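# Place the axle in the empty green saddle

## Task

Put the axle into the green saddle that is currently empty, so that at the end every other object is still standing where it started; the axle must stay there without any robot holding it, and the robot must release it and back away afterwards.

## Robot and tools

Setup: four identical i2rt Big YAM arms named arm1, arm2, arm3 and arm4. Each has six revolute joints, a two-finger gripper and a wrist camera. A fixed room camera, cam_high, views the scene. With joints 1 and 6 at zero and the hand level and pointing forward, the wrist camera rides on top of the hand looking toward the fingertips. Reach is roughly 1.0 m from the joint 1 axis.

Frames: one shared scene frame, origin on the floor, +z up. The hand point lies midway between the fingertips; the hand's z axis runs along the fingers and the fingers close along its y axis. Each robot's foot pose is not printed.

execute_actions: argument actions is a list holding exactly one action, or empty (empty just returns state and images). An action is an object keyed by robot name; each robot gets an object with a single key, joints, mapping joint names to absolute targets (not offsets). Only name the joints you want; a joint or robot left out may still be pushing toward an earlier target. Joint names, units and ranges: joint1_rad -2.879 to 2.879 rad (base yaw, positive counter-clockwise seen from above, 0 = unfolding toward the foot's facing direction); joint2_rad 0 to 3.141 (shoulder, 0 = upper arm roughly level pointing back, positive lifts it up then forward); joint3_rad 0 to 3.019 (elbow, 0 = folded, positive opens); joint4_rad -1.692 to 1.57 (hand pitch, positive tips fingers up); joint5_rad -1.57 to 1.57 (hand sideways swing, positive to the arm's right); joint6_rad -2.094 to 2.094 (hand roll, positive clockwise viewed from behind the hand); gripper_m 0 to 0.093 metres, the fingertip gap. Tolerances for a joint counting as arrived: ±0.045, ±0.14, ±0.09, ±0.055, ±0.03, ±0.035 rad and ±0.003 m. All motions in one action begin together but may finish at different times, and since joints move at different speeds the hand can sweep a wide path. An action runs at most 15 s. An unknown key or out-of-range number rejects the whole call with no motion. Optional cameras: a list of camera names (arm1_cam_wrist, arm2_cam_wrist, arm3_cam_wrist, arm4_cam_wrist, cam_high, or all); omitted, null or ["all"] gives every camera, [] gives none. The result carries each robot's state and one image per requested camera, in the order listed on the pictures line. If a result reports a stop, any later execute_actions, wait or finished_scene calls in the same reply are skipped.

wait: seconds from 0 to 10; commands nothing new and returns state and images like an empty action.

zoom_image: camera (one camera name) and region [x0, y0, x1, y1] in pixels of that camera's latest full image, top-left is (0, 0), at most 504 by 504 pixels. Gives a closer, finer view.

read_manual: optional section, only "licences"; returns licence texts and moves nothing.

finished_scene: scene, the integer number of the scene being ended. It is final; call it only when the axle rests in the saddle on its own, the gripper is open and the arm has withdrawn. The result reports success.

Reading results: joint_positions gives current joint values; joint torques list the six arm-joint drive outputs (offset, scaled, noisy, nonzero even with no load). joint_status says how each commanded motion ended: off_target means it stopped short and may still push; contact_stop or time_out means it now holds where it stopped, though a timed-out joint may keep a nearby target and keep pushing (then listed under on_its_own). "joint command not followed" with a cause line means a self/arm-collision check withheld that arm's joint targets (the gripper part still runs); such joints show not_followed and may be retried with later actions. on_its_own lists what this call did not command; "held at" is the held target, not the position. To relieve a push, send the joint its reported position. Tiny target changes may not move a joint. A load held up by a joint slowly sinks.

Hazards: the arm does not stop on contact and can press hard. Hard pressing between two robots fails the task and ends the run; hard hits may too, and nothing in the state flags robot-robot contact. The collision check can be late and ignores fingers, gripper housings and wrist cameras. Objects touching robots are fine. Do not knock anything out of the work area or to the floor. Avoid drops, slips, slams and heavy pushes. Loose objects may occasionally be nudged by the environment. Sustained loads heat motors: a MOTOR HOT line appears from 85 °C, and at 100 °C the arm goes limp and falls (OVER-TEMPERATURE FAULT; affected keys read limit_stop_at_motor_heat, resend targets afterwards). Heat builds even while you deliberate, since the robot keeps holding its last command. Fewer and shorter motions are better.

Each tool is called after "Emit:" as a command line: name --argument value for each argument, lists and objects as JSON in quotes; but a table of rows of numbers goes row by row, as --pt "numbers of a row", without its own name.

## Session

Emit:
execute_actions --actions '[]'

Scene clock: 0.00 s.
Joint torques (N m, as the arm reports them, + toward a larger angle): no reading
Motor temperatures (°C, as the motors report them): arm1=[31 33 38 29 28 32] | arm2=[30 32 34 32 31 28] | arm3=[30 31 36 31 32 31] | arm4=[31 33 36 31 28 28]
arm1.joint_positions: joint1_rad=+0.639 joint2_rad=+0.591 joint3_rad=+1.454 joint4_rad=-1.509 joint5_rad=+0.094 joint6_rad=-0.069 gripper_m=+0.095
arm1.joint_status: not commanded
arm1.hand: x=-0.5437 y=+0.1904 z=+1.3048 quat_wxyz=(-0.373, -0.395, -0.800, +0.254) (m; scene frame)
arm2.joint_positions: joint1_rad=+0.666 joint2_rad=+0.576 joint3_rad=+1.450 joint4_rad=-1.202 joint5_rad=-0.070 joint6_rad=+0.412 gripper_m=+0.094
arm2.joint_status: not commanded
arm2.hand: x=-0.7840 y=-0.1845 z=+1.3754 quat_wxyz=(-0.124, +0.651, -0.487, -0.569) (m; scene frame)
arm3.joint_positions: joint1_rad=+0.707 joint2_rad=+0.510 joint3_rad=+1.461 joint4_rad=-1.274 joint5_rad=-0.041 joint6_rad=+0.144 gripper_m=+0.095
arm3.joint_status: not commanded
arm3.hand: x=+0.7546 y=+0.2092 z=+1.3757 quat_wxyz=(-0.549, -0.396, -0.709, +0.197) (m; scene frame)
arm4.joint_positions: joint1_rad=+0.779 joint2_rad=+0.476 joint3_rad=+1.323 joint4_rad=-1.450 joint5_rad=+0.042 joint6_rad=+0.014 gripper_m=+0.095
arm4.joint_status: not commanded
arm4.hand: x=+0.5262 y=-0.2206 z=+1.2760 quat_wxyz=(-0.194, +0.809, -0.359, -0.423) (m; scene frame)
pictures: arm1_cam_wrist, arm2_cam_wrist, arm3_cam_wrist, arm4_cam_wrist, cam_high
Images, in order (width x height): arm1_cam_wrist 504x504, arm2_cam_wrist 504x504, arm3_cam_wrist 504x504, arm4_cam_wrist 504x504, cam_high 896x504.

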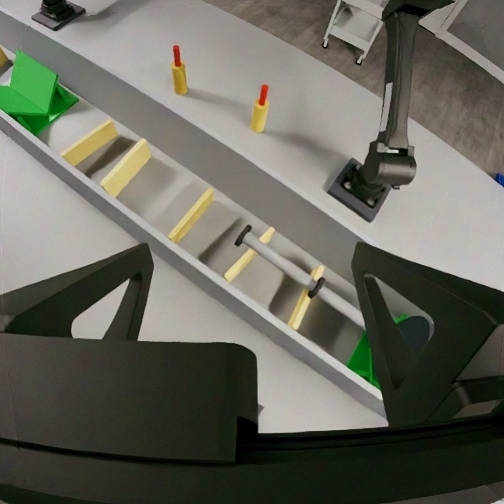

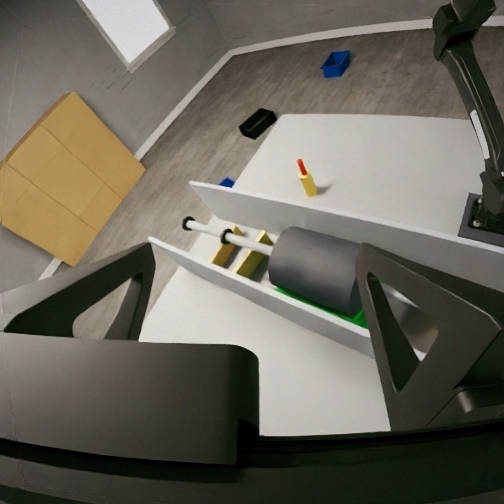

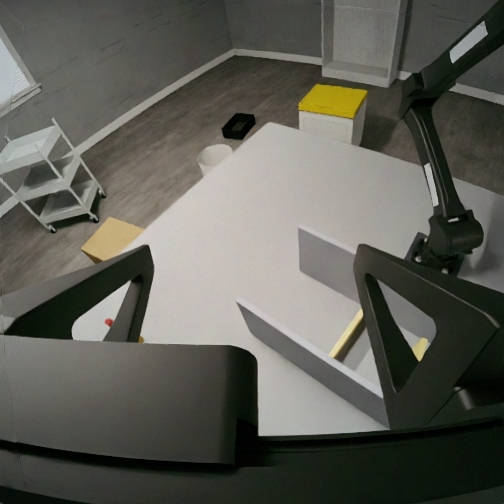

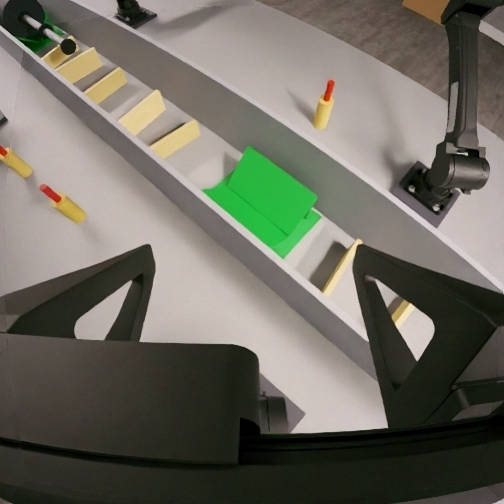

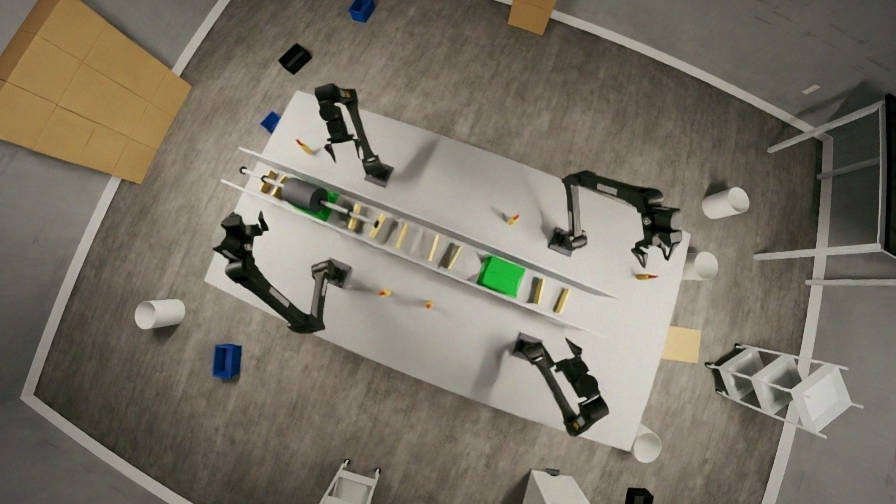

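Emit:
execute_actions --actions '[{"arm1":{"joints":{"joint1_rad":-0.97,"joint5_rad":0,"joint6_rad":0.587,"joint3_rad":1.7,"joint4_rad":-1.68}},"arm2":{"joints":{"joint1_rad":0.27,"joint5_rad":0,"joint6_rad":1.84,"joint4_rad":-1.628,"joint3_rad":1.4}},"arm4":{"joints":{"joint1_rad":0.943,"joint2_rad":1.7,"joint3_rad":2.15,"joint4_rad":-1.68,"joint5_rad":0,"joint6_rad":-0.63}}}]' --cameras '[]'

Emit:
execute_actions --actions '[{"arm1":{"joints":{"joint2_rad":1.9,"joint3_rad":2.12}},"arm2":{"joints":{"joint2_rad":1.31}}}]'

Scene clock: 19.10 s.
Joint torques (N m, as the arm reports them, + toward a larger angle): arm1=[-0.24  6.69  6.84  2.15 -0.1   0.18] | arm2=[-0.53  3.47  7.7   0.95  0.17  0.08] | arm3=[-1.63  4.19  8.59  2.04 -0.04 -0.07] | arm4=[  2.15 -17.87  11.86   0.37  -0.14  -0.09]
Motor temperatures (°C, as the motors report them): arm1=[31 33 41 29 28 32] | arm2=[30 32 36 32 31 28] | arm3=[30 31 37 31 32 31] | arm4=[31 33 40 31 28 28]
arm1.joint_positions: joint1_rad=-0.964 joint2_rad=+0.584 joint3_rad=+1.682 joint4_rad=-1.672 joint5_rad=+0.002 joint6_rad=+0.577 gripper_m=+0.095
arm1.joint_status: all done
arm1.hand: x=-0.7449 y=+0.2840 z=+1.3654 quat_wxyz=(-0.267, -0.878, -0.008, +0.397) (m; scene frame)
arm2.joint_positions: joint1_rad=+0.276 joint2_rad=+0.578 joint3_rad=+1.399 joint4_rad=-1.622 joint5_rad=-0.003 joint6_rad=+1.830 gripper_m=+0.094
arm2.joint_status: all done
arm2.hand: x=-0.6861 y=-0.1849 z=+1.2661 quat_wxyz=(+0.093, -0.001, -0.926, -0.366) (m; scene frame)
arm3.joint_positions: joint1_rad=+0.707 joint2_rad=+0.510 joint3_rad=+1.461 joint4_rad=-1.274 joint5_rad=-0.041 joint6_rad=+0.144 gripper_m=+0.095
arm3.joint_status: not commanded
arm3.hand: x=+0.7546 y=+0.2092 z=+1.3757 quat_wxyz=(-0.549, -0.396, -0.709, +0.197) (m; scene frame)
arm4.joint_positions: joint1_rad=+0.931 joint2_rad=+1.691 joint3_rad=+2.099 joint4_rad=-1.669 joint5_rad=+0.002 joint6_rad=-0.617 gripper_m=+0.095
arm4.joint_status: all done
arm4.hand: x=+0.1936 y=-0.0108 z=+1.1802 quat_wxyz=(-0.091, +0.988, -0.015, -0.125) (m; scene frame)
pictures: none
No camera images: the call's "cameras" was empty. Leave "cameras" out to get every camera's image.

Scene clock: 20.97 s.
Joint torques (N m, as the arm reports them, + toward a larger angle): arm1=[ -0.08 -15.27  11.2    0.85  -0.07   0.21] | arm2=[ -0.62 -11.44  10.    -0.32   0.22   0.16] | arm3=[-1.13  4.58  8.49  2.17  0.03 -0.1 ] | arm4=[  2.1  -17.65  11.85   0.37  -0.15  -0.09]
Motor temperatures (°C, as the motors report them): arm1=[31 33 41 29 28 32] | arm2=[30 32 36 32 31 28] | arm3=[30 31 37 31 32 31] | arm4=[31 33 40 31 28 28]
arm1.joint_positions: joint1_rad=-0.964 joint2_rad=+1.916 joint3_rad=+2.087 joint4_rad=-1.677 joint5_rad=+0.002 joint6_rad=+0.578 gripper_m=+0.095
arm1.joint_status: all done
arm1.hand: x=-1.1419 y=+0.0104 z=+1.0464 quat_wxyz=(-0.020, -0.999, -0.011, +0.026) (m; scene frame)
arm2.joint_positions: joint1_rad=+0.276 joint2_rad=+1.323 joint3_rad=+1.392 joint4_rad=-1.625 joint5_rad=-0.003 joint6_rad=+1.831 gripper_m=+0.094
arm2.joint_status: all done
arm2.hand: x=-0.7363 y=+0.0161 z=+1.0639 quat_wxyz=(+0.000, -0.004, -1.000, -0.009) (m; scene frame)
arm3.joint_positions: joint1_rad=+0.707 joint2_rad=+0.510 joint3_rad=+1.461 joint4_rad=-1.274 joint5_rad=-0.041 joint6_rad=+0.144 gripper_m=+0.095
arm3.joint_status: not commanded
arm3.hand: x=+0.7546 y=+0.2092 z=+1.3757 quat_wxyz=(-0.549, -0.396, -0.709, +0.197) (m; scene frame)
arm4.joint_positions: joint1_rad=+0.931 joint2_rad=+1.691 joint3_rad=+2.099 joint4_rad=-1.669 joint5_rad=+0.002 joint6_rad=-0.617 gripper_m=+0.095
arm4.joint_status: not commanded
arm4.hand: x=+0.1936 y=-0.0108 z=+1.1802 quat_wxyz=(-0.091, +0.988, -0.015, -0.125) (m; scene frame)
pictures: arm1_cam_wrist, arm2_cam_wrist, arm3_cam_wrist, arm4_cam_wrist, cam_high
Images, in order (width x height): arm1_cam_wrist 504x504, arm2_cam_wrist 504x504, arm3_cam_wrist 504x504, arm4_cam_wrist 504x504, cam_high 896x504.

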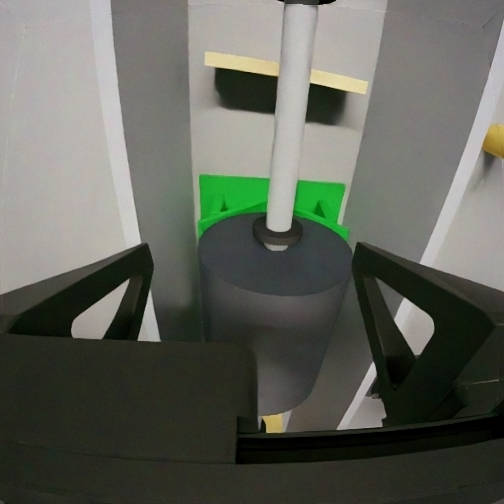

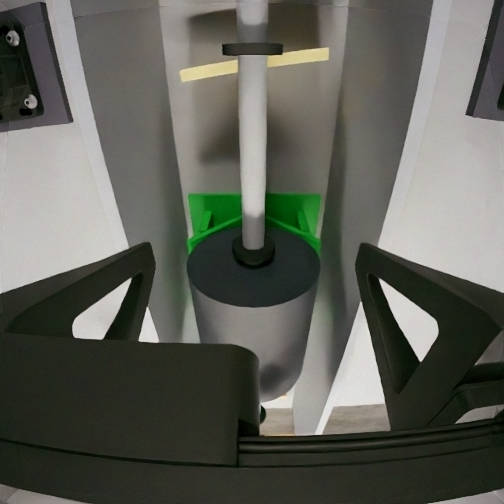

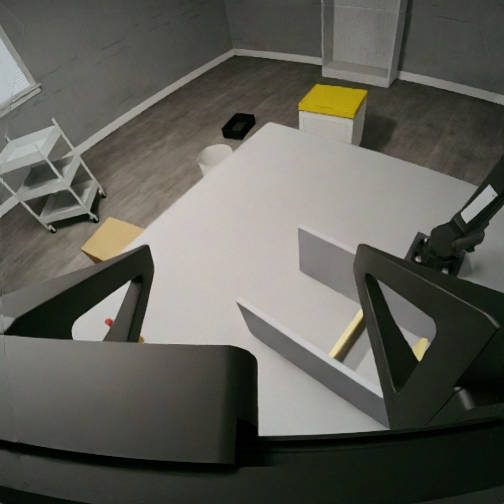

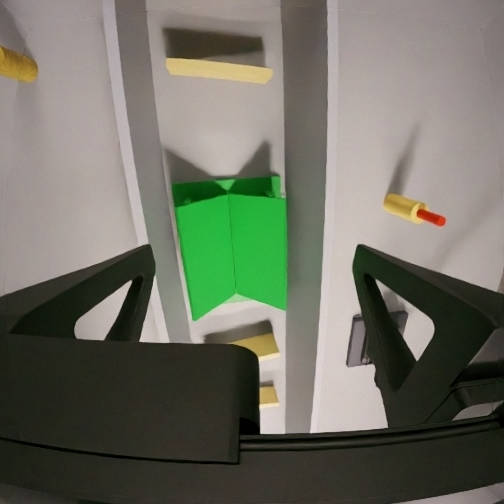

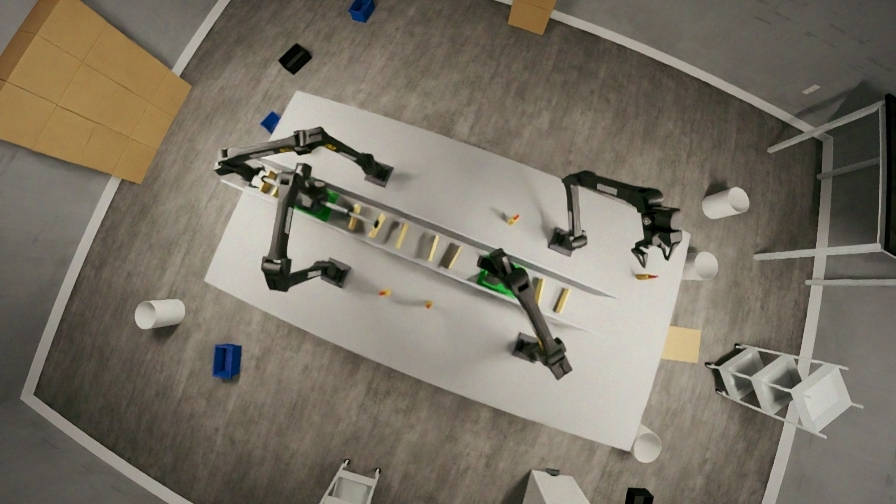

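Emit:
execute_actions --actions '[{"arm1":{"joints":{"joint1_rad":-1.018,"joint2_rad":1.955,"joint3_rad":1.76,"joint4_rad":-1.34}},"arm2":{"joints":{"joint2_rad":1.39,"joint3_rad":1.012,"joint4_rad":-1.17}}}]' --cameras '["arm1_cam_wrist","arm2_cam_wrist"]'

Scene clock: 29.77 s.
Joint torques (N m, as the arm reports them, + toward a larger angle): arm1=[  0.79 -14.57   9.43   1.38  -0.07   0.21] | arm2=[ -0.47 -11.59   8.72   0.28   0.2    0.15] | arm3=[-0.81  3.7   8.43  2.13  0.03 -0.13] | arm4=[  2.1  -17.73  11.85   0.39  -0.15  -0.09]
Motor temperatures (°C, as the motors report them): arm1=[31 34 42 29 28 32] | arm2=[30 32 36 32 31 29] | arm3=[30 31 38 31 32 31] | arm4=[31 34 43 31 28 28]
arm1.joint_positions: joint1_rad=-1.023 joint2_rad=+1.962 joint3_rad=+1.746 joint4_rad=-1.350 joint5_rad=+0.002 joint6_rad=+0.578 gripper_m=+0.095
arm1.joint_status: all done
arm1.hand: x=-1.1583 y=+0.0414 z=+0.8894 quat_wxyz=(-0.003, -1.000, +0.019, +0.001) (m; scene frame)
arm2.joint_positions: joint1_rad=+0.276 joint2_rad=+1.402 joint3_rad=+1.010 joint4_rad=-1.180 joint5_rad=-0.003 joint6_rad=+1.831 gripper_m=+0.094
arm2.joint_status: all done
arm2.hand: x=-0.7349 y=+0.0155 z=+0.8928 quat_wxyz=(-0.002, -0.004, -1.000, -0.002) (m; scene frame)
arm3.joint_positions: joint1_rad=+0.707 joint2_rad=+0.510 joint3_rad=+1.461 joint4_rad=-1.274 joint5_rad=-0.041 joint6_rad=+0.144 gripper_m=+0.095
arm3.joint_status: not commanded
arm3.hand: x=+0.7546 y=+0.2092 z=+1.3757 quat_wxyz=(-0.549, -0.396, -0.709, +0.197) (m; scene frame)
arm4.joint_positions: joint1_rad=+0.931 joint2_rad=+1.691 joint3_rad=+2.099 joint4_rad=-1.669 joint5_rad=+0.002 joint6_rad=-0.617 gripper_m=+0.095
arm4.joint_status: not commanded
arm4.hand: x=+0.1936 y=-0.0108 z=+1.1802 quat_wxyz=(-0.091, +0.988, -0.015, -0.125) (m; scene frame)
pictures: arm1_cam_wrist, arm2_cam_wrist
Images, in order (width x height): arm1_cam_wrist 504x504, arm2_cam_wrist 504x504.

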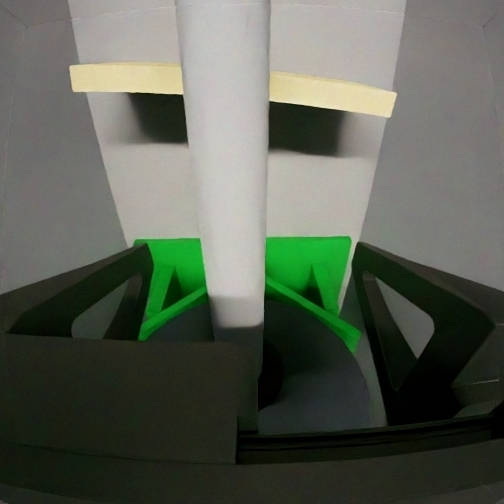

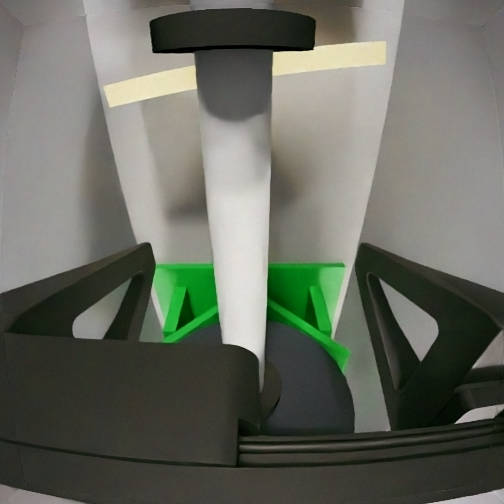

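Emit:
execute_actions --actions '[{"arm1":{"joints":{"joint1_rad":-1.0,"joint6_rad":0.59,"gripper_m":0.05}},"arm2":{"joints":{"joint2_rad":1.41,"joint4_rad":-1.15,"gripper_m":0.05}}}]' --cameras '[]'

Emit:
execute_actions --actions '[{"arm1":{"joints":{"gripper_m":0}},"arm2":{"joints":{"gripper_m":0}}}]' --cameras '[]'

Emit:
execute_actions --actions '[{"arm1":{"joints":{"joint2_rad":1.91,"joint3_rad":1.97,"joint4_rad":-1.53}},"arm2":{"joints":{"joint2_rad":1.33,"joint3_rad":1.23,"joint4_rad":-1.38}}}]' --cameras '[]'

Emit:
execute_actions --actions '[{"arm1":{"joints":{"joint2_rad":1.86,"joint3_rad":2.16,"joint4_rad":-1.68}},"arm2":{"joints":{"joint2_rad":1.305,"joint3_rad":1.46,"joint4_rad":-1.64}}}]' --cameras '["arm1_cam_wrist","arm2_cam_wrist"]'

Scene clock: 38.13 s.
Joint torques (N m, as the arm reports them, + toward a larger angle): arm1=[  0.57 -14.59   9.41   1.38  -0.06   0.21] | arm2=[ -0.53 -10.07   8.65   0.32   0.18   0.15] | arm3=[-0.59  3.49  8.74  2.17 -0.04 -0.1 ] | arm4=[  2.09 -17.7   11.86   0.38  -0.15  -0.09]
Motor temperatures (°C, as the motors report them): arm1=[31 35 43 29 28 32] | arm2=[30 32 36 32 31 29] | arm3=[30 31 38 31 32 31] | arm4=[31 34 44 31 28 28]
arm1.joint_positions: joint1_rad=-1.005 joint2_rad=+1.962 joint3_rad=+1.746 joint4_rad=-1.350 joint5_rad=+0.002 joint6_rad=+0.580 gripper_m=+0.050
arm1.joint_status: all done
arm1.hand: x=-1.1527 y=+0.0321 z=+0.8895 quat_wxyz=(-0.003, -1.000, +0.011, +0.001) (m; scene frame)
arm2.joint_positions: joint1_rad=+0.276 joint2_rad=+1.402 joint3_rad=+1.010 joint4_rad=-1.160 joint5_rad=-0.003 joint6_rad=+1.831 gripper_m=+0.050
arm2.joint_status: all done
arm2.hand: x=-0.7361 y=+0.0203 z=+0.8929 quat_wxyz=(+0.001, -0.004, -1.000, -0.012) (m; scene frame)
arm3.joint_positions: joint1_rad=+0.707 joint2_rad=+0.510 joint3_rad=+1.461 joint4_rad=-1.274 joint5_rad=-0.041 joint6_rad=+0.144 gripper_m=+0.095
arm3.joint_status: not commanded
arm3.hand: x=+0.7546 y=+0.2092 z=+1.3757 quat_wxyz=(-0.549, -0.396, -0.709, +0.197) (m; scene frame)
arm4.joint_positions: joint1_rad=+0.931 joint2_rad=+1.691 joint3_rad=+2.099 joint4_rad=-1.669 joint5_rad=+0.002 joint6_rad=-0.617 gripper_m=+0.095
arm4.joint_status: not commanded
arm4.hand: x=+0.1936 y=-0.0108 z=+1.1802 quat_wxyz=(-0.091, +0.988, -0.015, -0.125) (m; scene frame)
pictures: none
No camera images: the call's "cameras" was empty. Leave "cameras" out to get every camera's image.

Scene clock: 38.73 s.
Joint torques (N m, as the arm reports them, + toward a larger angle): arm1=[  0.98 -14.55   9.45   1.46  -0.24   0.19] | arm2=[-0.4  -9.98  8.8  -0.07  0.12  0.12] | arm3=[-1.45  4.08  8.57  2.27 -0.03 -0.08] | arm4=[  2.16 -17.72  11.85   0.38  -0.14  -0.09]
Motor temperatures (°C, as the motors report them): arm1=[31 35 43 29 28 32] | arm2=[30 32 36 32 31 29] | arm3=[30 31 38 31 32 31] | arm4=[31 34 44 31 28 28]
arm1.joint_positions: joint1_rad=-1.006 joint2_rad=+1.962 joint3_rad=+1.745 joint4_rad=-1.352 joint5_rad=+0.006 joint6_rad=+0.583 gripper_m=+0.024
arm1.joint_status: gripper_m off_target (ended at +0.024, target +0.000)
arm1.hand: x=-1.1528 y=+0.0335 z=+0.8892 quat_wxyz=(+0.000, -1.000, +0.013, +0.001) (m; scene frame)
arm2.joint_positions: joint1_rad=+0.276 joint2_rad=+1.402 joint3_rad=+1.010 joint4_rad=-1.152 joint5_rad=+0.000 joint6_rad=+1.831 gripper_m=+0.023
arm2.joint_status: gripper_m off_target (ended at +0.023, target +0.000)
arm2.hand: x=-0.7360 y=+0.0222 z=+0.8928 quat_wxyz=(+0.000, -0.004, -1.000, -0.015) (m; scene frame)
arm3.joint_positions: joint1_rad=+0.707 joint2_rad=+0.510 joint3_rad=+1.461 joint4_rad=-1.274 joint5_rad=-0.041 joint6_rad=+0.144 gripper_m=+0.095
arm3.joint_status: not commanded
arm3.hand: x=+0.7546 y=+0.2092 z=+1.3757 quat_wxyz=(-0.549, -0.396, -0.709, +0.197) (m; scene frame)
arm4.joint_positions: joint1_rad=+0.931 joint2_rad=+1.691 joint3_rad=+2.099 joint4_rad=-1.669 joint5_rad=+0.002 joint6_rad=-0.617 gripper_m=+0.095
arm4.joint_status: not commanded
arm4.hand: x=+0.1936 y=-0.0108 z=+1.1802 quat_wxyz=(-0.091, +0.988, -0.015, -0.125) (m; scene frame)
pictures: none
No camera images: the call's "cameras" was empty. Leave "cameras" out to get every camera's image.

Scene clock: 39.90 s.
Joint torques (N m, as the arm reports them, + toward a larger angle): arm1=[  0.63 -18.37  14.36   0.74   0.34   0.22] | arm2=[ -0.58 -12.83  14.94  -0.44   0.25   0.16] | arm3=[-0.57  4.    8.83  2.05  0.02 -0.1 ] | arm4=[  2.11 -17.76  11.85   0.38  -0.14  -0.09]
Motor temperatures (°C, as the motors report them): arm1=[31 35 43 29 28 32] | arm2=[30 32 37 32 31 29] | arm3=[30 31 38 31 32 31] | arm4=[31 34 45 31 28 28]
arm1.joint_positions: joint1_rad=-1.003 joint2_rad=+1.959 joint3_rad=+1.896 joint4_rad=-1.530 joint5_rad=-0.008 joint6_rad=+0.580 gripper_m=+0.024
arm1.joint_status: all done
arm1.hand: x=-1.1519 y=+0.0294 z=+0.9486 quat_wxyz=(+0.000, -1.000, +0.010, -0.013) (m; scene frame)
arm2.joint_positions: joint1_rad=+0.275 joint2_rad=+1.353 joint3_rad=+1.157 joint4_rad=-1.371 joint5_rad=-0.004 joint6_rad=+1.829 gripper_m=+0.023
arm2.joint_status: all done
arm2.hand: x=-0.7360 y=+0.0189 z=+0.9641 quat_wxyz=(+0.000, -0.004, -1.000, -0.004) (m; scene frame)
arm3.joint_positions: joint1_rad=+0.707 joint2_rad=+0.510 joint3_rad=+1.461 joint4_rad=-1.274 joint5_rad=-0.041 joint6_rad=+0.144 gripper_m=+0.095
arm3.joint_status: not commanded
arm3.hand: x=+0.7546 y=+0.2092 z=+1.3757 quat_wxyz=(-0.549, -0.396, -0.709, +0.197) (m; scene frame)
arm4.joint_positions: joint1_rad=+0.931 joint2_rad=+1.691 joint3_rad=+2.099 joint4_rad=-1.669 joint5_rad=+0.002 joint6_rad=-0.617 gripper_m=+0.095
arm4.joint_status: not commanded
arm4.hand: x=+0.1936 y=-0.0108 z=+1.1802 quat_wxyz=(-0.091, +0.988, -0.015, -0.125) (m; scene frame)
pictures: none
No camera images: the call's "cameras" was empty. Leave "cameras" out to get every camera's image.

Scene clock: 41.00 s.
Joint torques (N m, as the arm reports them, + toward a larger angle): arm1=[  0.6  -16.57  14.51   1.41   0.36   0.1 ] | arm2=[ -0.45 -12.52  15.8   -0.48   0.27   0.16] | arm3=[-1.23  4.55  8.64  2.41  0.04 -0.09] | arm4=[  2.13 -17.79  11.85   0.39  -0.15  -0.09]
Motor temperatures (°C, as the motors report them): arm1=[31 35 44 29 28 32] | arm2=[30 32 37 32 31 29] | arm3=[30 31 38 31 32 31] | arm4=[31 34 45 31 28 28]
arm1.joint_positions: joint1_rad=-1.002 joint2_rad=+1.900 joint3_rad=+2.087 joint4_rad=-1.688 joint5_rad=-0.008 joint6_rad=+0.593 gripper_m=+0.024
arm1.joint_status: all done
arm1.hand: x=-1.1494 y=+0.0311 z=+1.0554 quat_wxyz=(-0.025, -0.999, +0.016, +0.025) (m; scene frame)
arm2.joint_positions: joint1_rad=+0.276 joint2_rad=+1.332 joint3_rad=+1.378 joint4_rad=-1.632 joint5_rad=-0.005 joint6_rad=+1.830 gripper_m=+0.023
arm2.joint_status: all done
arm2.hand: x=-0.7355 y=+0.0128 z=+1.0558 quat_wxyz=(-0.002, -0.004, -1.000, +0.005) (m; scene frame)
arm3.joint_positions: joint1_rad=+0.707 joint2_rad=+0.510 joint3_rad=+1.461 joint4_rad=-1.274 joint5_rad=-0.041 joint6_rad=+0.144 gripper_m=+0.095
arm3.joint_status: not commanded
arm3.hand: x=+0.7546 y=+0.2092 z=+1.3757 quat_wxyz=(-0.549, -0.396, -0.709, +0.197) (m; scene frame)
arm4.joint_positions: joint1_rad=+0.931 joint2_rad=+1.691 joint3_rad=+2.099 joint4_rad=-1.669 joint5_rad=+0.002 joint6_rad=-0.617 gripper_m=+0.095
arm4.joint_status: not commanded
arm4.hand: x=+0.1936 y=-0.0108 z=+1.1802 quat_wxyz=(-0.091, +0.988, -0.015, -0.125) (m; scene frame)
pictures: arm1_cam_wrist, arm2_cam_wrist
Images, in order (width x height): arm1_cam_wrist 504x504, arm2_cam_wrist 504x504.

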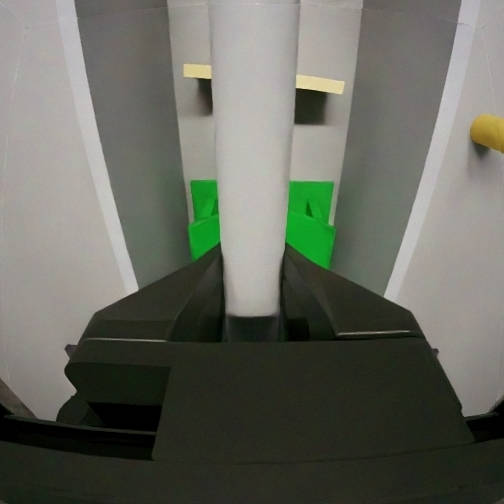

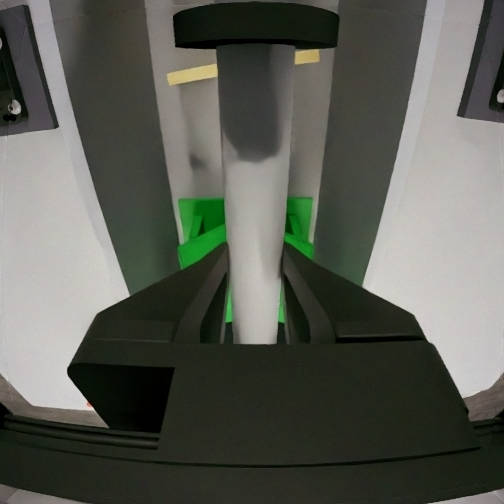

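Emit:
execute_actions --actions '[{"arm1":{"joints":{"joint1_rad":-0.744,"joint2_rad":1.48,"joint3_rad":1.615,"joint4_rad":-1.634,"joint6_rad":0.83}},"arm2":{"joints":{"joint1_rad":-0.263,"joint2_rad":1.285,"joint3_rad":1.44,"joint6_rad":1.29}},"arm4":{"joints":{"joint1_rad":0.99,"joint2_rad":1.87,"joint3_rad":2.34,"joint6_rad":-0.6}}}]' --cameras '[]'

Emit:
execute_actions --actions '[{"arm1":{"joints":{"joint1_rad":-0.313,"joint2_rad":1.22,"joint3_rad":1.335,"joint4_rad":-1.624,"joint6_rad":1.26}},"arm2":{"joints":{"joint1_rad":-0.684,"joint2_rad":1.53,"joint3_rad":1.715,"joint6_rad":0.87}}}]' --cameras '[]'

Emit:
execute_actions --actions '[{"arm1":{"joints":{"joint1_rad":0.327,"joint6_rad":1.9}},"arm2":{"joints":{"joint1_rad":-0.952,"joint2_rad":1.91,"joint3_rad":2.26,"joint4_rad":-1.68,"joint6_rad":0.6}}}]' --cameras '["arm4_cam_wrist","arm2_cam_wrist","cam_high"]'

Scene clock: 58.37 s.
Joint torques (N m, as the arm reports them, + toward a larger angle): arm1=[  0.06 -11.36  11.29   0.83  -0.12  -0.07] | arm2=[ -0.25 -13.79  14.19  -0.05   0.02  -0.21] | arm3=[-1.4   3.91  8.7   2.28  0.05 -0.1 ] | arm4=[  1.45 -21.43  12.21   0.53  -0.12   0.22]
Motor temperatures (°C, as the motors report them): arm1=[31 36 48 29 28 32] | arm2=[30 32 41 32 31 29] | arm3=[30 31 38 31 32 31] | arm4=[31 35 46 31 28 28]
arm1.joint_positions: joint1_rad=-0.740 joint2_rad=+1.512 joint3_rad=+1.580 joint4_rad=-1.633 joint5_rad=+0.004 joint6_rad=+0.853 gripper_m=+0.024
arm1.joint_status: all done
arm1.hand: x=-0.9476 y=+0.0225 z=+1.0563 quat_wxyz=(-0.004, -1.000, +0.015, +0.002) (m; scene frame)
arm2.joint_positions: joint1_rad=-0.263 joint2_rad=+1.324 joint3_rad=+1.378 joint4_rad=-1.640 joint5_rad=+0.002 joint6_rad=+1.310 gripper_m=+0.023
arm2.joint_status: all done
arm2.hand: x=-0.5352 y=+0.0060 z=+1.0598 quat_wxyz=(-0.002, -0.013, -1.000, +0.004) (m; scene frame)
arm3.joint_positions: joint1_rad=+0.707 joint2_rad=+0.510 joint3_rad=+1.461 joint4_rad=-1.274 joint5_rad=-0.041 joint6_rad=+0.144 gripper_m=+0.095
arm3.joint_status: not commanded
arm3.hand: x=+0.7546 y=+0.2092 z=+1.3757 quat_wxyz=(-0.549, -0.396, -0.709, +0.197) (m; scene frame)
arm4.joint_positions: joint1_rad=+0.985 joint2_rad=+1.869 joint3_rad=+2.283 joint4_rad=-1.673 joint5_rad=+0.001 joint6_rad=-0.612 gripper_m=+0.095
arm4.joint_status: all done
arm4.hand: x=+0.1237 y=-0.0008 z=+1.1571 quat_wxyz=(-0.088, +0.988, +0.010, -0.129) (m; scene frame)
pictures: none
No camera images: the call's "cameras" was empty. Leave "cameras" out to get every camera's image.

Scene clock: 60.77 s.
Joint torques (N m, as the arm reports them, + toward a larger angle): arm1=[-0.38 -6.51 11.14  0.51  0.12 -0.1 ] | arm2=[  0.38 -18.41  16.73  -0.25   0.09  -0.19] | arm3=[-1.58  3.7   8.77  1.98  0.   -0.12] | arm4=[  1.49 -21.45  12.25   0.52  -0.12   0.21]
Motor temperatures (°C, as the motors report them): arm1=[31 36 47 29 28 32] | arm2=[30 33 41 32 31 29] | arm3=[30 31 38 31 32 31] | arm4=[31 35 47 31 28 28]
arm1.joint_positions: joint1_rad=-0.304 joint2_rad=+1.242 joint3_rad=+1.302 joint4_rad=-1.618 joint5_rad=-0.001 joint6_rad=+1.286 gripper_m=+0.024
arm1.joint_status: all done
arm1.hand: x=-0.7480 y=+0.0201 z=+1.0523 quat_wxyz=(-0.009, -1.000, +0.014, +0.000) (m; scene frame)
arm2.joint_positions: joint1_rad=-0.687 joint2_rad=+1.574 joint3_rad=+1.623 joint4_rad=-1.635 joint5_rad=+0.000 joint6_rad=+0.890 gripper_m=+0.023
arm2.joint_status: joint3_rad time_out (moved +0.244 of +0.337); the others done
arm2.on_its_own: joint3_rad reads +1.623 and still pushes toward +1.715 since a time_out
arm2.hand: x=-0.3353 y=+0.0033 z=+1.0531 quat_wxyz=(+0.002, -0.015, -1.000, +0.003) (m; scene frame)
arm3.joint_positions: joint1_rad=+0.707 joint2_rad=+0.510 joint3_rad=+1.461 joint4_rad=-1.274 joint5_rad=-0.041 joint6_rad=+0.144 gripper_m=+0.095
arm3.joint_status: not commanded
arm3.hand: x=+0.7546 y=+0.2092 z=+1.3757 quat_wxyz=(-0.549, -0.396, -0.709, +0.197) (m; scene frame)
arm4.joint_positions: joint1_rad=+0.985 joint2_rad=+1.869 joint3_rad=+2.283 joint4_rad=-1.673 joint5_rad=+0.001 joint6_rad=-0.612 gripper_m=+0.095
arm4.joint_status: not commanded
arm4.hand: x=+0.1237 y=-0.0008 z=+1.1571 quat_wxyz=(-0.088, +0.988, +0.010, -0.129) (m; scene frame)
pictures: none
No camera images: the call's "cameras" was empty. Leave "cameras" out to get every camera's image.

not run: a stop came earlier in this reply.

Emit:
execute_actions --actions '[{"arm1":{"joints":{"joint1_rad":0.327,"joint6_rad":1.92}},"arm2":{"joints":{"joint1_rad":-0.952,"joint2_rad":1.91,"joint3_rad":2.27,"joint4_rad":-1.68,"joint6_rad":0.62}}}]' --cameras '["arm4_cam_wrist","arm2_cam_wrist","cam_high"]'

Scene clock: 64.53 s.
Joint torques (N m, as the arm reports them, + toward a larger angle): arm1=[ 1.18 -7.27 11.21  0.7   0.12  0.13] | arm2=[ -0.13 -26.32  16.59   0.58  -0.16  -0.19] | arm3=[-2.05  4.46  8.76  2.3  -0.02 -0.11] | arm4=[  1.5  -21.44  12.28   0.52  -0.12   0.21]
Motor temperatures (°C, as the motors report them): arm1=[31 35 47 29 28 32] | arm2=[30 33 42 32 31 29] | arm3=[30 31 38 31 32 31] | arm4=[31 35 47 31 28 28]
arm1.joint_positions: joint1_rad=+0.315 joint2_rad=+1.253 joint3_rad=+1.300 joint4_rad=-1.623 joint5_rad=-0.002 joint6_rad=+1.918 gripper_m=+0.024
arm1.joint_status: all done
arm1.hand: x=-0.5357 y=+0.0197 z=+1.0486 quat_wxyz=(+0.000, -1.000, +0.020, -0.002) (m; scene frame)
arm2.joint_positions: joint1_rad=-0.950 joint2_rad=+1.968 joint3_rad=+2.180 joint4_rad=-1.690 joint5_rad=+0.006 joint6_rad=+0.638 gripper_m=+0.023
arm2.joint_status: all done
arm2.hand: x=-0.1221 y=-0.0007 z=+1.0620 quat_wxyz=(-0.042, -0.021, -0.999, -0.027) (m; scene frame)
arm3.joint_positions: joint1_rad=+0.707 joint2_rad=+0.510 joint3_rad=+1.461 joint4_rad=-1.274 joint5_rad=-0.041 joint6_rad=+0.144 gripper_m=+0.095
arm3.joint_status: not commanded
arm3.hand: x=+0.7546 y=+0.2092 z=+1.3757 quat_wxyz=(-0.549, -0.396, -0.709, +0.197) (m; scene frame)
arm4.joint_positions: joint1_rad=+0.985 joint2_rad=+1.869 joint3_rad=+2.283 joint4_rad=-1.673 joint5_rad=+0.001 joint6_rad=-0.612 gripper_m=+0.095
arm4.joint_status: not commanded
arm4.hand: x=+0.1237 y=-0.0008 z=+1.1571 quat_wxyz=(-0.088, +0.988, +0.010, -0.129) (m; scene frame)
pictures: arm2_cam_wrist, arm4_cam_wrist, cam_high
Images, in order (width x height): arm2_cam_wrist 504x504, arm4_cam_wrist 504x504, cam_high 896x504.

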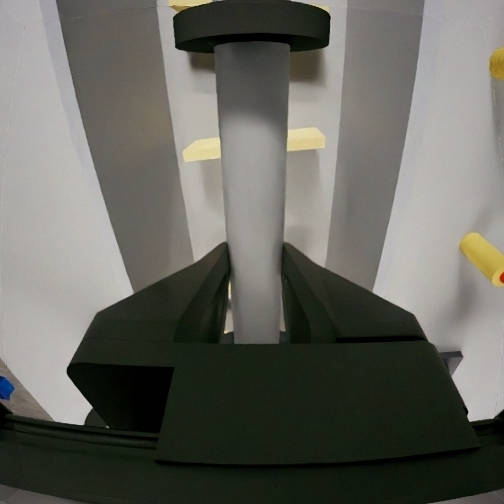

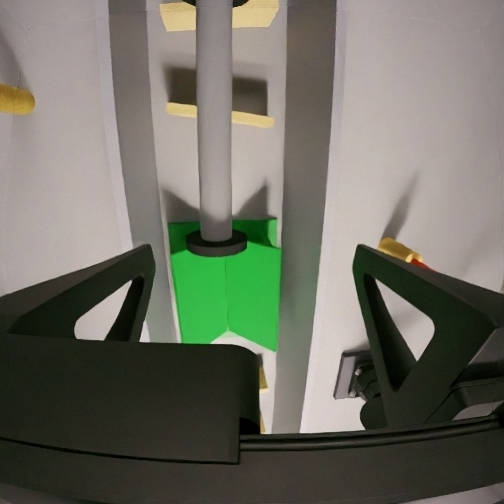

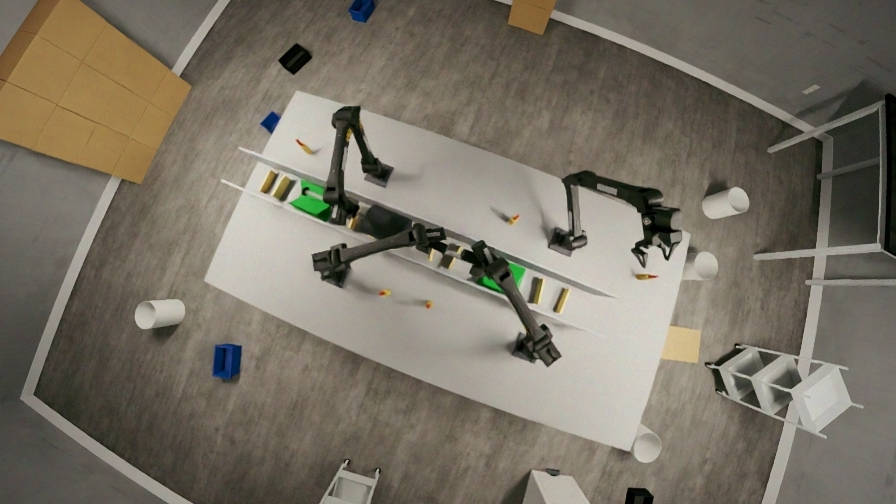

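Emit:
execute_actions --actions '[{"arm4":{"joints":{"joint1_rad":1.02,"joint2_rad":1.94,"joint3_rad":2.13,"joint6_rad":-0.53}}}]' --cameras '["arm4_cam_wrist"]'

Scene clock: 73.83 s.
Joint torques (N m, as the arm reports them, + toward a larger angle): arm1=[ 1.25 -7.33 11.26  0.69  0.13  0.14] | arm2=[ -0.12 -26.44  16.47   0.52  -0.14  -0.2 ] | arm3=[-1.37  3.65  8.87  2.08 -0.04 -0.14] | arm4=[  2.06 -23.28   7.87   0.13  -0.11   0.2 ]
Motor temperatures (°C, as the motors report them): arm1=[31 35 47 29 28 32] | arm2=[30 34 43 32 31 29] | arm3=[30 31 38 31 32 31] | arm4=[31 35 47 31 28 28]
arm1.joint_positions: joint1_rad=+0.315 joint2_rad=+1.253 joint3_rad=+1.300 joint4_rad=-1.623 joint5_rad=-0.002 joint6_rad=+1.919 gripper_m=+0.024
arm1.joint_status: not commanded
arm1.hand: x=-0.5357 y=+0.0197 z=+1.0486 quat_wxyz=(+0.000, -1.000, +0.020, -0.002) (m; scene frame)
arm2.joint_positions: joint1_rad=-0.950 joint2_rad=+1.968 joint3_rad=+2.180 joint4_rad=-1.690 joint5_rad=+0.006 joint6_rad=+0.638 gripper_m=+0.023
arm2.joint_status: not commanded
arm2.hand: x=-0.1221 y=-0.0007 z=+1.0620 quat_wxyz=(-0.042, -0.021, -0.999, -0.027) (m; scene frame)
arm3.joint_positions: joint1_rad=+0.707 joint2_rad=+0.510 joint3_rad=+1.461 joint4_rad=-1.274 joint5_rad=-0.041 joint6_rad=+0.144 gripper_m=+0.095
arm3.joint_status: not commanded
arm3.hand: x=+0.7546 y=+0.2092 z=+1.3757 quat_wxyz=(-0.549, -0.396, -0.709, +0.197) (m; scene frame)
arm4.joint_positions: joint1_rad=+1.008 joint2_rad=+1.941 joint3_rad=+2.137 joint4_rad=-1.673 joint5_rad=+0.001 joint6_rad=-0.543 gripper_m=+0.095
arm4.joint_status: all done
arm4.hand: x=+0.1183 y=-0.0149 z=+1.0530 quat_wxyz=(-0.024, +0.999, -0.013, -0.040) (m; scene frame)
pictures: arm4_cam_wrist
Images, in order (width x height): arm4_cam_wrist 504x504.

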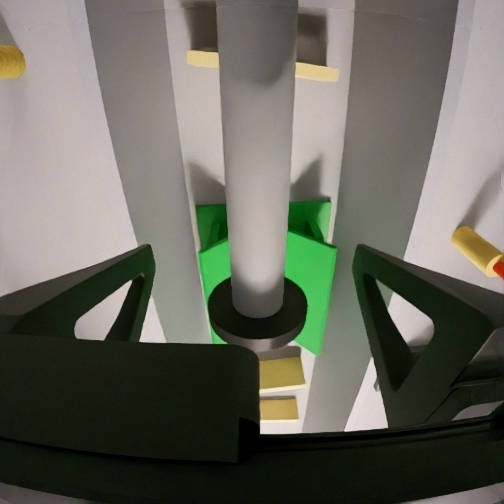

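Emit:
execute_actions --actions '[{"arm4":{"joints":{"gripper_m":0}}}]' --cameras '[]'

Emit:
execute_actions --actions '[{"arm4":{"joints":{"joint2_rad":1.91,"joint3_rad":2.195}},"arm2":{"joints":{"gripper_m":0.093,"joint2_rad":1.93}}}]' --cameras '[]'

Emit:
execute_actions --actions '[{"arm2":{"joints":{"joint2_rad":0.6,"joint3_rad":1.42}}}]' --cameras '[]'

Emit:
execute_actions --actions '[{"arm2":{"joints":{"joint1_rad":0.415,"joint4_rad":-1.57,"joint6_rad":2.0}}}]' --cameras '[]'

Emit:
execute_actions --actions '[{"arm2":{"joints":{"joint2_rad":1.395}}}]' --cameras '["arm2_cam_wrist","cam_high"]'

Scene clock: 83.87 s.
Joint torques (N m, as the arm reports them, + toward a larger angle): arm1=[ 1.25 -7.33 11.28  0.72  0.19  0.15] | arm2=[ -0.12 -26.45  16.54   0.55  -0.25  -0.2 ] | arm3=[-1.69  3.69  8.62  1.94  0.03 -0.1 ] | arm4=[  2.06 -23.19   7.88   0.14  -0.19   0.2 ]
Motor temperatures (°C, as the motors report them): arm1=[31 34 47 29 28 32] | arm2=[30 35 44 32 31 29] | arm3=[30 31 38 31 32 31] | arm4=[31 36 45 31 28 28]
arm1.joint_positions: joint1_rad=+0.315 joint2_rad=+1.253 joint3_rad=+1.300 joint4_rad=-1.624 joint5_rad=-0.003 joint6_rad=+1.920 gripper_m=+0.024
arm1.joint_status: not commanded
arm1.hand: x=-0.5356 y=+0.0198 z=+1.0486 quat_wxyz=(+0.000, -1.000, +0.021, -0.002) (m; scene frame)
arm2.joint_positions: joint1_rad=-0.950 joint2_rad=+1.968 joint3_rad=+2.180 joint4_rad=-1.691 joint5_rad=+0.008 joint6_rad=+0.638 gripper_m=+0.023
arm2.joint_status: not commanded
arm2.hand: x=-0.1218 y=-0.0013 z=+1.0619 quat_wxyz=(-0.043, -0.021, -0.999, -0.026) (m; scene frame)
arm3.joint_positions: joint1_rad=+0.707 joint2_rad=+0.510 joint3_rad=+1.461 joint4_rad=-1.274 joint5_rad=-0.041 joint6_rad=+0.144 gripper_m=+0.095
arm3.joint_status: not commanded
arm3.hand: x=+0.7546 y=+0.2092 z=+1.3757 quat_wxyz=(-0.549, -0.396, -0.709, +0.197) (m; scene frame)
arm4.joint_positions: joint1_rad=+1.008 joint2_rad=+1.941 joint3_rad=+2.137 joint4_rad=-1.673 joint5_rad=+0.003 joint6_rad=-0.542 gripper_m=+0.023
arm4.joint_status: gripper_m off_target (ended at +0.023, target +0.000)
arm4.hand: x=+0.1185 y=-0.0146 z=+1.0530 quat_wxyz=(-0.025, +0.999, -0.013, -0.040) (m; scene frame)
pictures: none
No camera images: the call's "cameras" was empty. Leave "cameras" out to get every camera's image.

Scene clock: 84.70 s.
Joint torques (N m, as the arm reports them, + toward a larger angle): arm1=[ 1.21 -7.31 11.28  0.71  0.22  0.1 ] | arm2=[  0.02 -22.11  14.03   0.68  -0.07  -0.13] | arm3=[-0.71  4.24  8.86  2.29 -0.01 -0.13] | arm4=[  2.02 -25.43  12.46   0.16  -0.05   0.2 ]
Motor temperatures (°C, as the motors report them): arm1=[31 34 47 29 28 32] | arm2=[30 35 44 32 31 29] | arm3=[30 31 38 31 32 31] | arm4=[31 36 45 31 28 28]
arm1.joint_positions: joint1_rad=+0.315 joint2_rad=+1.253 joint3_rad=+1.299 joint4_rad=-1.624 joint5_rad=-0.004 joint6_rad=+1.922 gripper_m=+0.024
arm1.joint_status: not commanded
arm1.hand: x=-0.5354 y=+0.0201 z=+1.0484 quat_wxyz=(+0.001, -1.000, +0.022, -0.003) (m; scene frame)
arm2.joint_positions: joint1_rad=-0.950 joint2_rad=+1.943 joint3_rad=+2.212 joint4_rad=-1.691 joint5_rad=+0.004 joint6_rad=+0.630 gripper_m=+0.093
arm2.joint_status: all done
arm2.hand: x=-0.1219 y=-0.0004 z=+1.0898 quat_wxyz=(-0.065, -0.017, -0.997, -0.044) (m; scene frame)
arm3.joint_positions: joint1_rad=+0.707 joint2_rad=+0.510 joint3_rad=+1.461 joint4_rad=-1.274 joint5_rad=-0.041 joint6_rad=+0.144 gripper_m=+0.095
arm3.joint_status: not commanded
arm3.hand: x=+0.7546 y=+0.2092 z=+1.3757 quat_wxyz=(-0.549, -0.396, -0.709, +0.197) (m; scene frame)
arm4.joint_positions: joint1_rad=+1.008 joint2_rad=+1.938 joint3_rad=+2.137 joint4_rad=-1.674 joint5_rad=+0.000 joint6_rad=-0.542 gripper_m=+0.023
arm4.joint_status: all done
arm4.hand: x=+0.1188 y=-0.0155 z=+1.0546 quat_wxyz=(-0.024, +0.999, -0.013, -0.041) (m; scene frame)
pictures: none
No camera images: the call's "cameras" was empty. Leave "cameras" out to get every camera's image.

Scene clock: 86.53 s.
Joint torques (N m, as the arm reports them, + toward a larger angle): arm1=[ 1.26 -7.33 11.33  0.71  0.24  0.11] | arm2=[-0.18  3.97  7.19  1.12 -0.07 -0.15] | arm3=[-0.92  3.77  8.61  2.25  0.01 -0.05] | arm4=[  2.06 -25.49  12.52   0.18  -0.05   0.19]
Motor temperatures (°C, as the motors report them): arm1=[31 34 47 29 28 32] | arm2=[30 35 43 32 31 29] | arm3=[30 31 38 31 32 31] | arm4=[31 36 45 31 28 28]
arm1.joint_positions: joint1_rad=+0.315 joint2_rad=+1.253 joint3_rad=+1.299 joint4_rad=-1.624 joint5_rad=-0.004 joint6_rad=+1.922 gripper_m=+0.024
arm1.joint_status: not commanded
arm1.hand: x=-0.5354 y=+0.0201 z=+1.0484 quat_wxyz=(+0.001, -1.000, +0.022, -0.003) (m; scene frame)
arm2.joint_positions: joint1_rad=-0.950 joint2_rad=+0.592 joint3_rad=+1.425 joint4_rad=-1.679 joint5_rad=+0.004 joint6_rad=+0.629 gripper_m=+0.093
arm2.joint_status: all done
arm2.hand: x=-0.5055 y=-0.2607 z=+1.2660 quat_wxyz=(-0.294, -0.016, -0.933, -0.205) (m; scene frame)
arm3.joint_positions: joint1_rad=+0.707 joint2_rad=+0.510 joint3_rad=+1.461 joint4_rad=-1.274 joint5_rad=-0.041 joint6_rad=+0.144 gripper_m=+0.095
arm3.joint_status: not commanded
arm3.hand: x=+0.7546 y=+0.2092 z=+1.3757 quat_wxyz=(-0.549, -0.396, -0.709, +0.197) (m; scene frame)
arm4.joint_positions: joint1_rad=+1.008 joint2_rad=+1.938 joint3_rad=+2.137 joint4_rad=-1.674 joint5_rad=+0.000 joint6_rad=-0.542 gripper_m=+0.023
arm4.joint_status: not commanded
arm4.hand: x=+0.1188 y=-0.0155 z=+1.0546 quat_wxyz=(-0.024, +0.999, -0.013, -0.041) (m; scene frame)
pictures: none
No camera images: the call's "cameras" was empty. Leave "cameras" out to get every camera's image.

Scene clock: 88.60 s.
Joint torques (N m, as the arm reports them, + toward a larger angle): arm1=[ 1.23 -7.31 11.33  0.71  0.23  0.11] | arm2=[0.54 4.47 7.26 1.83 0.02 0.08] | arm3=[-1.25  4.02  8.48  2.22  0.05 -0.07] | arm4=[  2.04 -25.49  12.52   0.18  -0.05   0.2 ]
Motor temperatures (°C, as the motors report them): arm1=[31 34 47 29 28 32] | arm2=[30 34 42 32 31 29] | arm3=[30 31 38 31 32 31] | arm4=[31 36 46 31 28 28]
arm1.joint_positions: joint1_rad=+0.315 joint2_rad=+1.253 joint3_rad=+1.299 joint4_rad=-1.624 joint5_rad=-0.004 joint6_rad=+1.922 gripper_m=+0.024
arm1.joint_status: not commanded
arm1.hand: x=-0.5354 y=+0.0201 z=+1.0484 quat_wxyz=(+0.001, -1.000, +0.022, -0.003) (m; scene frame)
arm2.joint_positions: joint1_rad=+0.408 joint2_rad=+0.592 joint3_rad=+1.425 joint4_rad=-1.585 joint5_rad=+0.002 joint6_rad=+1.989 gripper_m=+0.093
arm2.joint_status: all done
arm2.hand: x=-0.7104 y=-0.1837 z=+1.2812 quat_wxyz=(+0.152, -0.015, -0.917, -0.369) (m; scene frame)
arm3.joint_positions: joint1_rad=+0.707 joint2_rad=+0.510 joint3_rad=+1.461 joint4_rad=-1.274 joint5_rad=-0.041 joint6_rad=+0.144 gripper_m=+0.095
arm3.joint_status: not commanded
arm3.hand: x=+0.7546 y=+0.2092 z=+1.3757 quat_wxyz=(-0.549, -0.396, -0.709, +0.197) (m; scene frame)
arm4.joint_positions: joint1_rad=+1.008 joint2_rad=+1.938 joint3_rad=+2.137 joint4_rad=-1.674 joint5_rad=+0.000 joint6_rad=-0.542 gripper_m=+0.023
arm4.joint_status: not commanded
arm4.hand: x=+0.1188 y=-0.0155 z=+1.0546 quat_wxyz=(-0.024, +0.999, -0.013, -0.041) (m; scene frame)
pictures: none
No camera images: the call's "cameras" was empty. Leave "cameras" out to get every camera's image.

Scene clock: 90.07 s.
Joint torques (N m, as the arm reports them, + toward a larger angle): arm1=[ 1.22 -7.31 11.32  0.71  0.23  0.11] | arm2=[  0.74 -13.05   9.92  -0.1    0.03   0.14] | arm3=[-0.85  4.09  8.7   2.17  0.04 -0.13] | arm4=[  2.08 -25.48  12.52   0.17  -0.05   0.19]
Motor temperatures (°C, as the motors report them): arm1=[31 34 47 29 28 32] | arm2=[30 34 42 32 31 29] | arm3=[30 31 38 31 32 31] | arm4=[31 36 46 31 28 28]
arm1.joint_positions: joint1_rad=+0.315 joint2_rad=+1.253 joint3_rad=+1.299 joint4_rad=-1.624 joint5_rad=-0.004 joint6_rad=+1.922 gripper_m=+0.024
arm1.joint_status: not commanded
arm1.hand: x=-0.5354 y=+0.0201 z=+1.0484 quat_wxyz=(+0.001, -1.000, +0.022, -0.003) (m; scene frame)
arm2.joint_positions: joint1_rad=+0.408 joint2_rad=+1.409 joint3_rad=+1.411 joint4_rad=-1.572 joint5_rad=+0.002 joint6_rad=+1.991 gripper_m=+0.093
arm2.joint_status: all done
arm2.hand: x=-0.7944 y=+0.0292 z=+1.0391 quat_wxyz=(-0.004, -0.018, -1.000, -0.003) (m; scene frame)
arm3.joint_positions: joint1_rad=+0.707 joint2_rad=+0.510 joint3_rad=+1.461 joint4_rad=-1.274 joint5_rad=-0.041 joint6_rad=+0.144 gripper_m=+0.095
arm3.joint_status: not commanded
arm3.hand: x=+0.7546 y=+0.2092 z=+1.3757 quat_wxyz=(-0.549, -0.396, -0.709, +0.197) (m; scene frame)
arm4.joint_positions: joint1_rad=+1.008 joint2_rad=+1.938 joint3_rad=+2.137 joint4_rad=-1.674 joint5_rad=+0.000 joint6_rad=-0.542 gripper_m=+0.023
arm4.joint_status: not commanded
arm4.hand: x=+0.1188 y=-0.0155 z=+1.0546 quat_wxyz=(-0.024, +0.999, -0.013, -0.041) (m; scene frame)
pictures: arm2_cam_wrist, cam_high
Images, in order (width x height): arm2_cam_wrist 504x504, cam_high 896x504.

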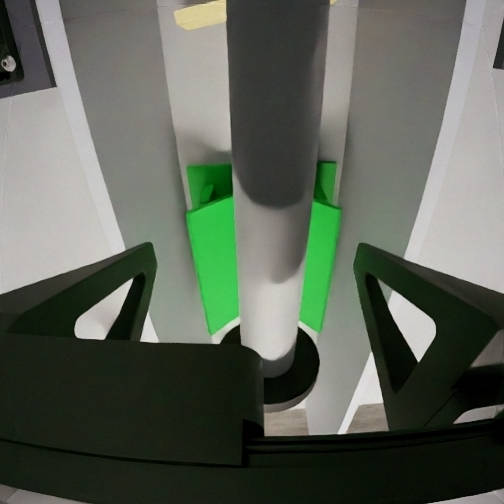

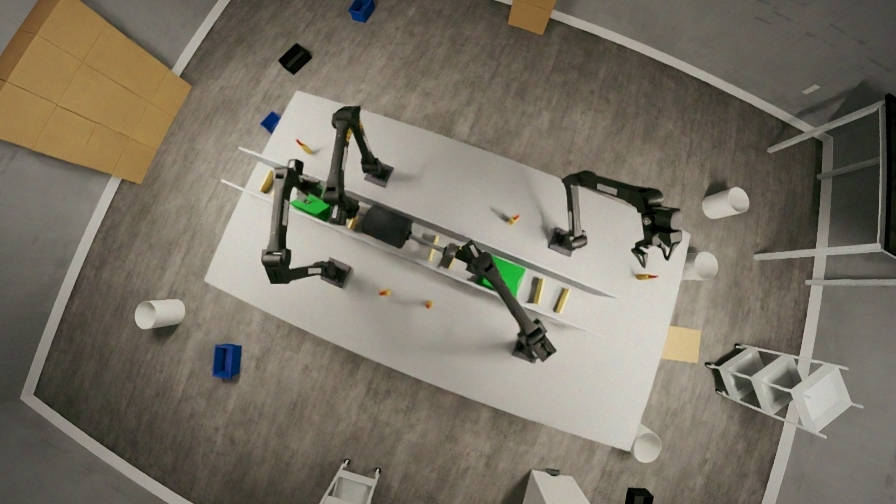

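Emit:
execute_actions --actions '[{"arm2":{"joints":{"gripper_m":0}},"arm3":{"joints":{"joint1_rad":1.7}}}]'

Scene clock: 105.27 s.
Joint torques (N m, as the arm reports them, + toward a larger angle): arm1=[ 1.16 -7.23 11.49  1.05  0.35  0.07] | arm2=[  0.46 -12.91  10.04   0.15   0.1    0.15] | arm3=[ 0.01  3.55  8.63  2.3   0.   -0.1 ] | arm4=[  1.89 -25.54  12.52   0.23   0.03   0.17]
Motor temperatures (°C, as the motors report them): arm1=[31 34 47 29 28 32] | arm2=[30 34 40 32 31 29] | arm3=[30 30 38 31 32 31] | arm4=[31 37 48 31 28 28]
arm1.joint_positions: joint1_rad=+0.316 joint2_rad=+1.252 joint3_rad=+1.298 joint4_rad=-1.631 joint5_rad=-0.007 joint6_rad=+1.927 gripper_m=+0.024
arm1.joint_status: not commanded
arm1.hand: x=-0.5352 y=+0.0225 z=+1.0479 quat_wxyz=(+0.005, -1.000, +0.024, -0.003) (m; scene frame)
arm2.joint_positions: joint1_rad=+0.410 joint2_rad=+1.408 joint3_rad=+1.410 joint4_rad=-1.577 joint5_rad=+0.000 joint6_rad=+1.990 gripper_m=+0.023
arm2.joint_status: gripper_m off_target (ended at +0.023, target +0.000)
arm2.hand: x=-0.7946 y=+0.0272 z=+1.0391 quat_wxyz=(-0.004, -0.017, -1.000, +0.000) (m; scene frame)
arm3.joint_positions: joint1_rad=+1.686 joint2_rad=+0.510 joint3_rad=+1.461 joint4_rad=-1.274 joint5_rad=-0.041 joint6_rad=+0.144 gripper_m=+0.095
arm3.joint_status: all done
arm3.hand: x=+0.8162 y=+0.3665 z=+1.3770 quat_wxyz=(-0.580, -0.016, -0.810, -0.085) (m; scene frame)
arm4.joint_positions: joint1_rad=+1.009 joint2_rad=+1.938 joint3_rad=+2.137 joint4_rad=-1.676 joint5_rad=-0.002 joint6_rad=-0.540 gripper_m=+0.023
arm4.joint_status: not commanded
arm4.hand: x=+0.1187 y=-0.0164 z=+1.0546 quat_wxyz=(-0.023, +0.999, -0.014, -0.041) (m; scene frame)
pictures: arm1_cam_wrist, arm2_cam_wrist, arm3_cam_wrist, arm4_cam_wrist, cam_high
Images, in order (width x height): arm1_cam_wrist 504x504, arm2_cam_wrist 504x504, arm3_cam_wrist 504x504, arm4_cam_wrist 504x504, cam_high 896x504.

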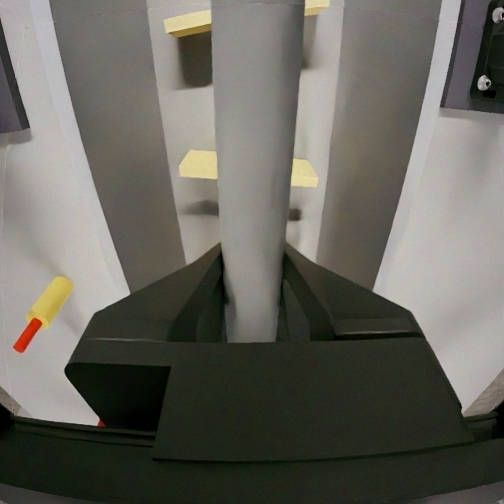

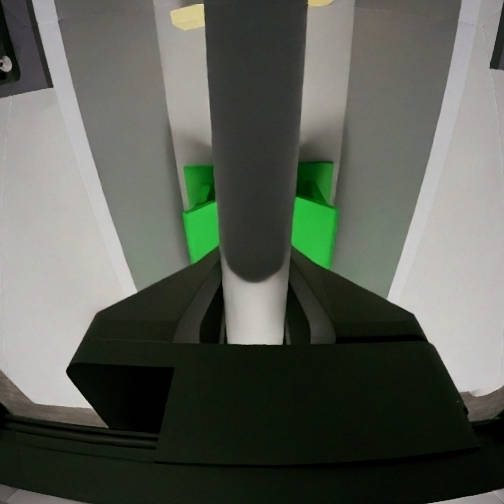

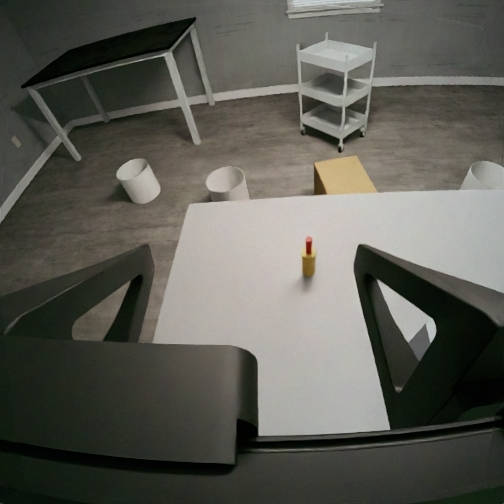

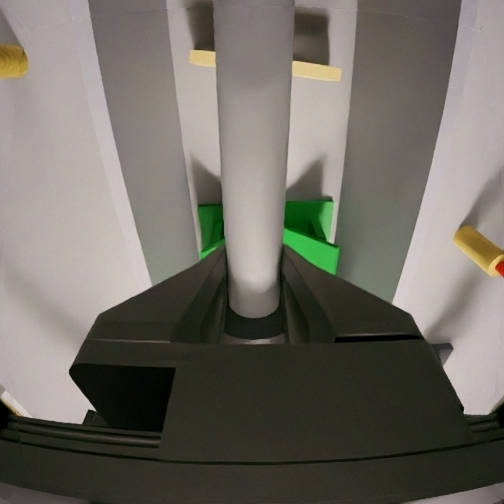

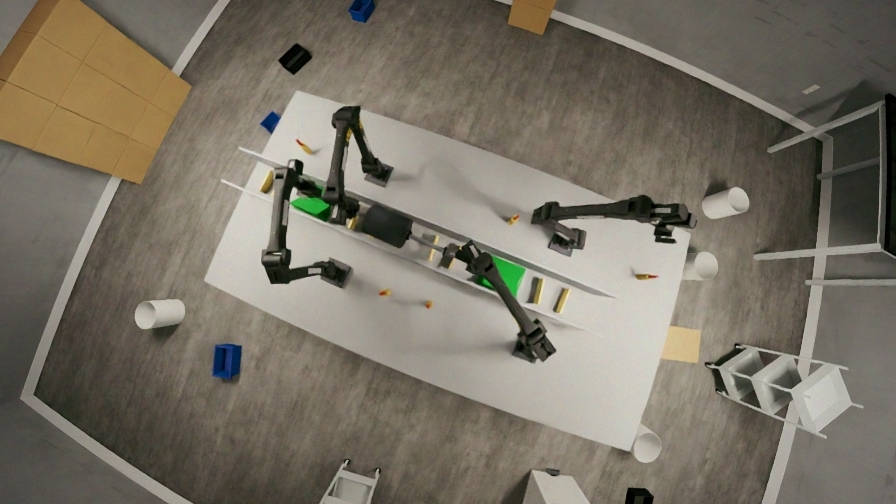

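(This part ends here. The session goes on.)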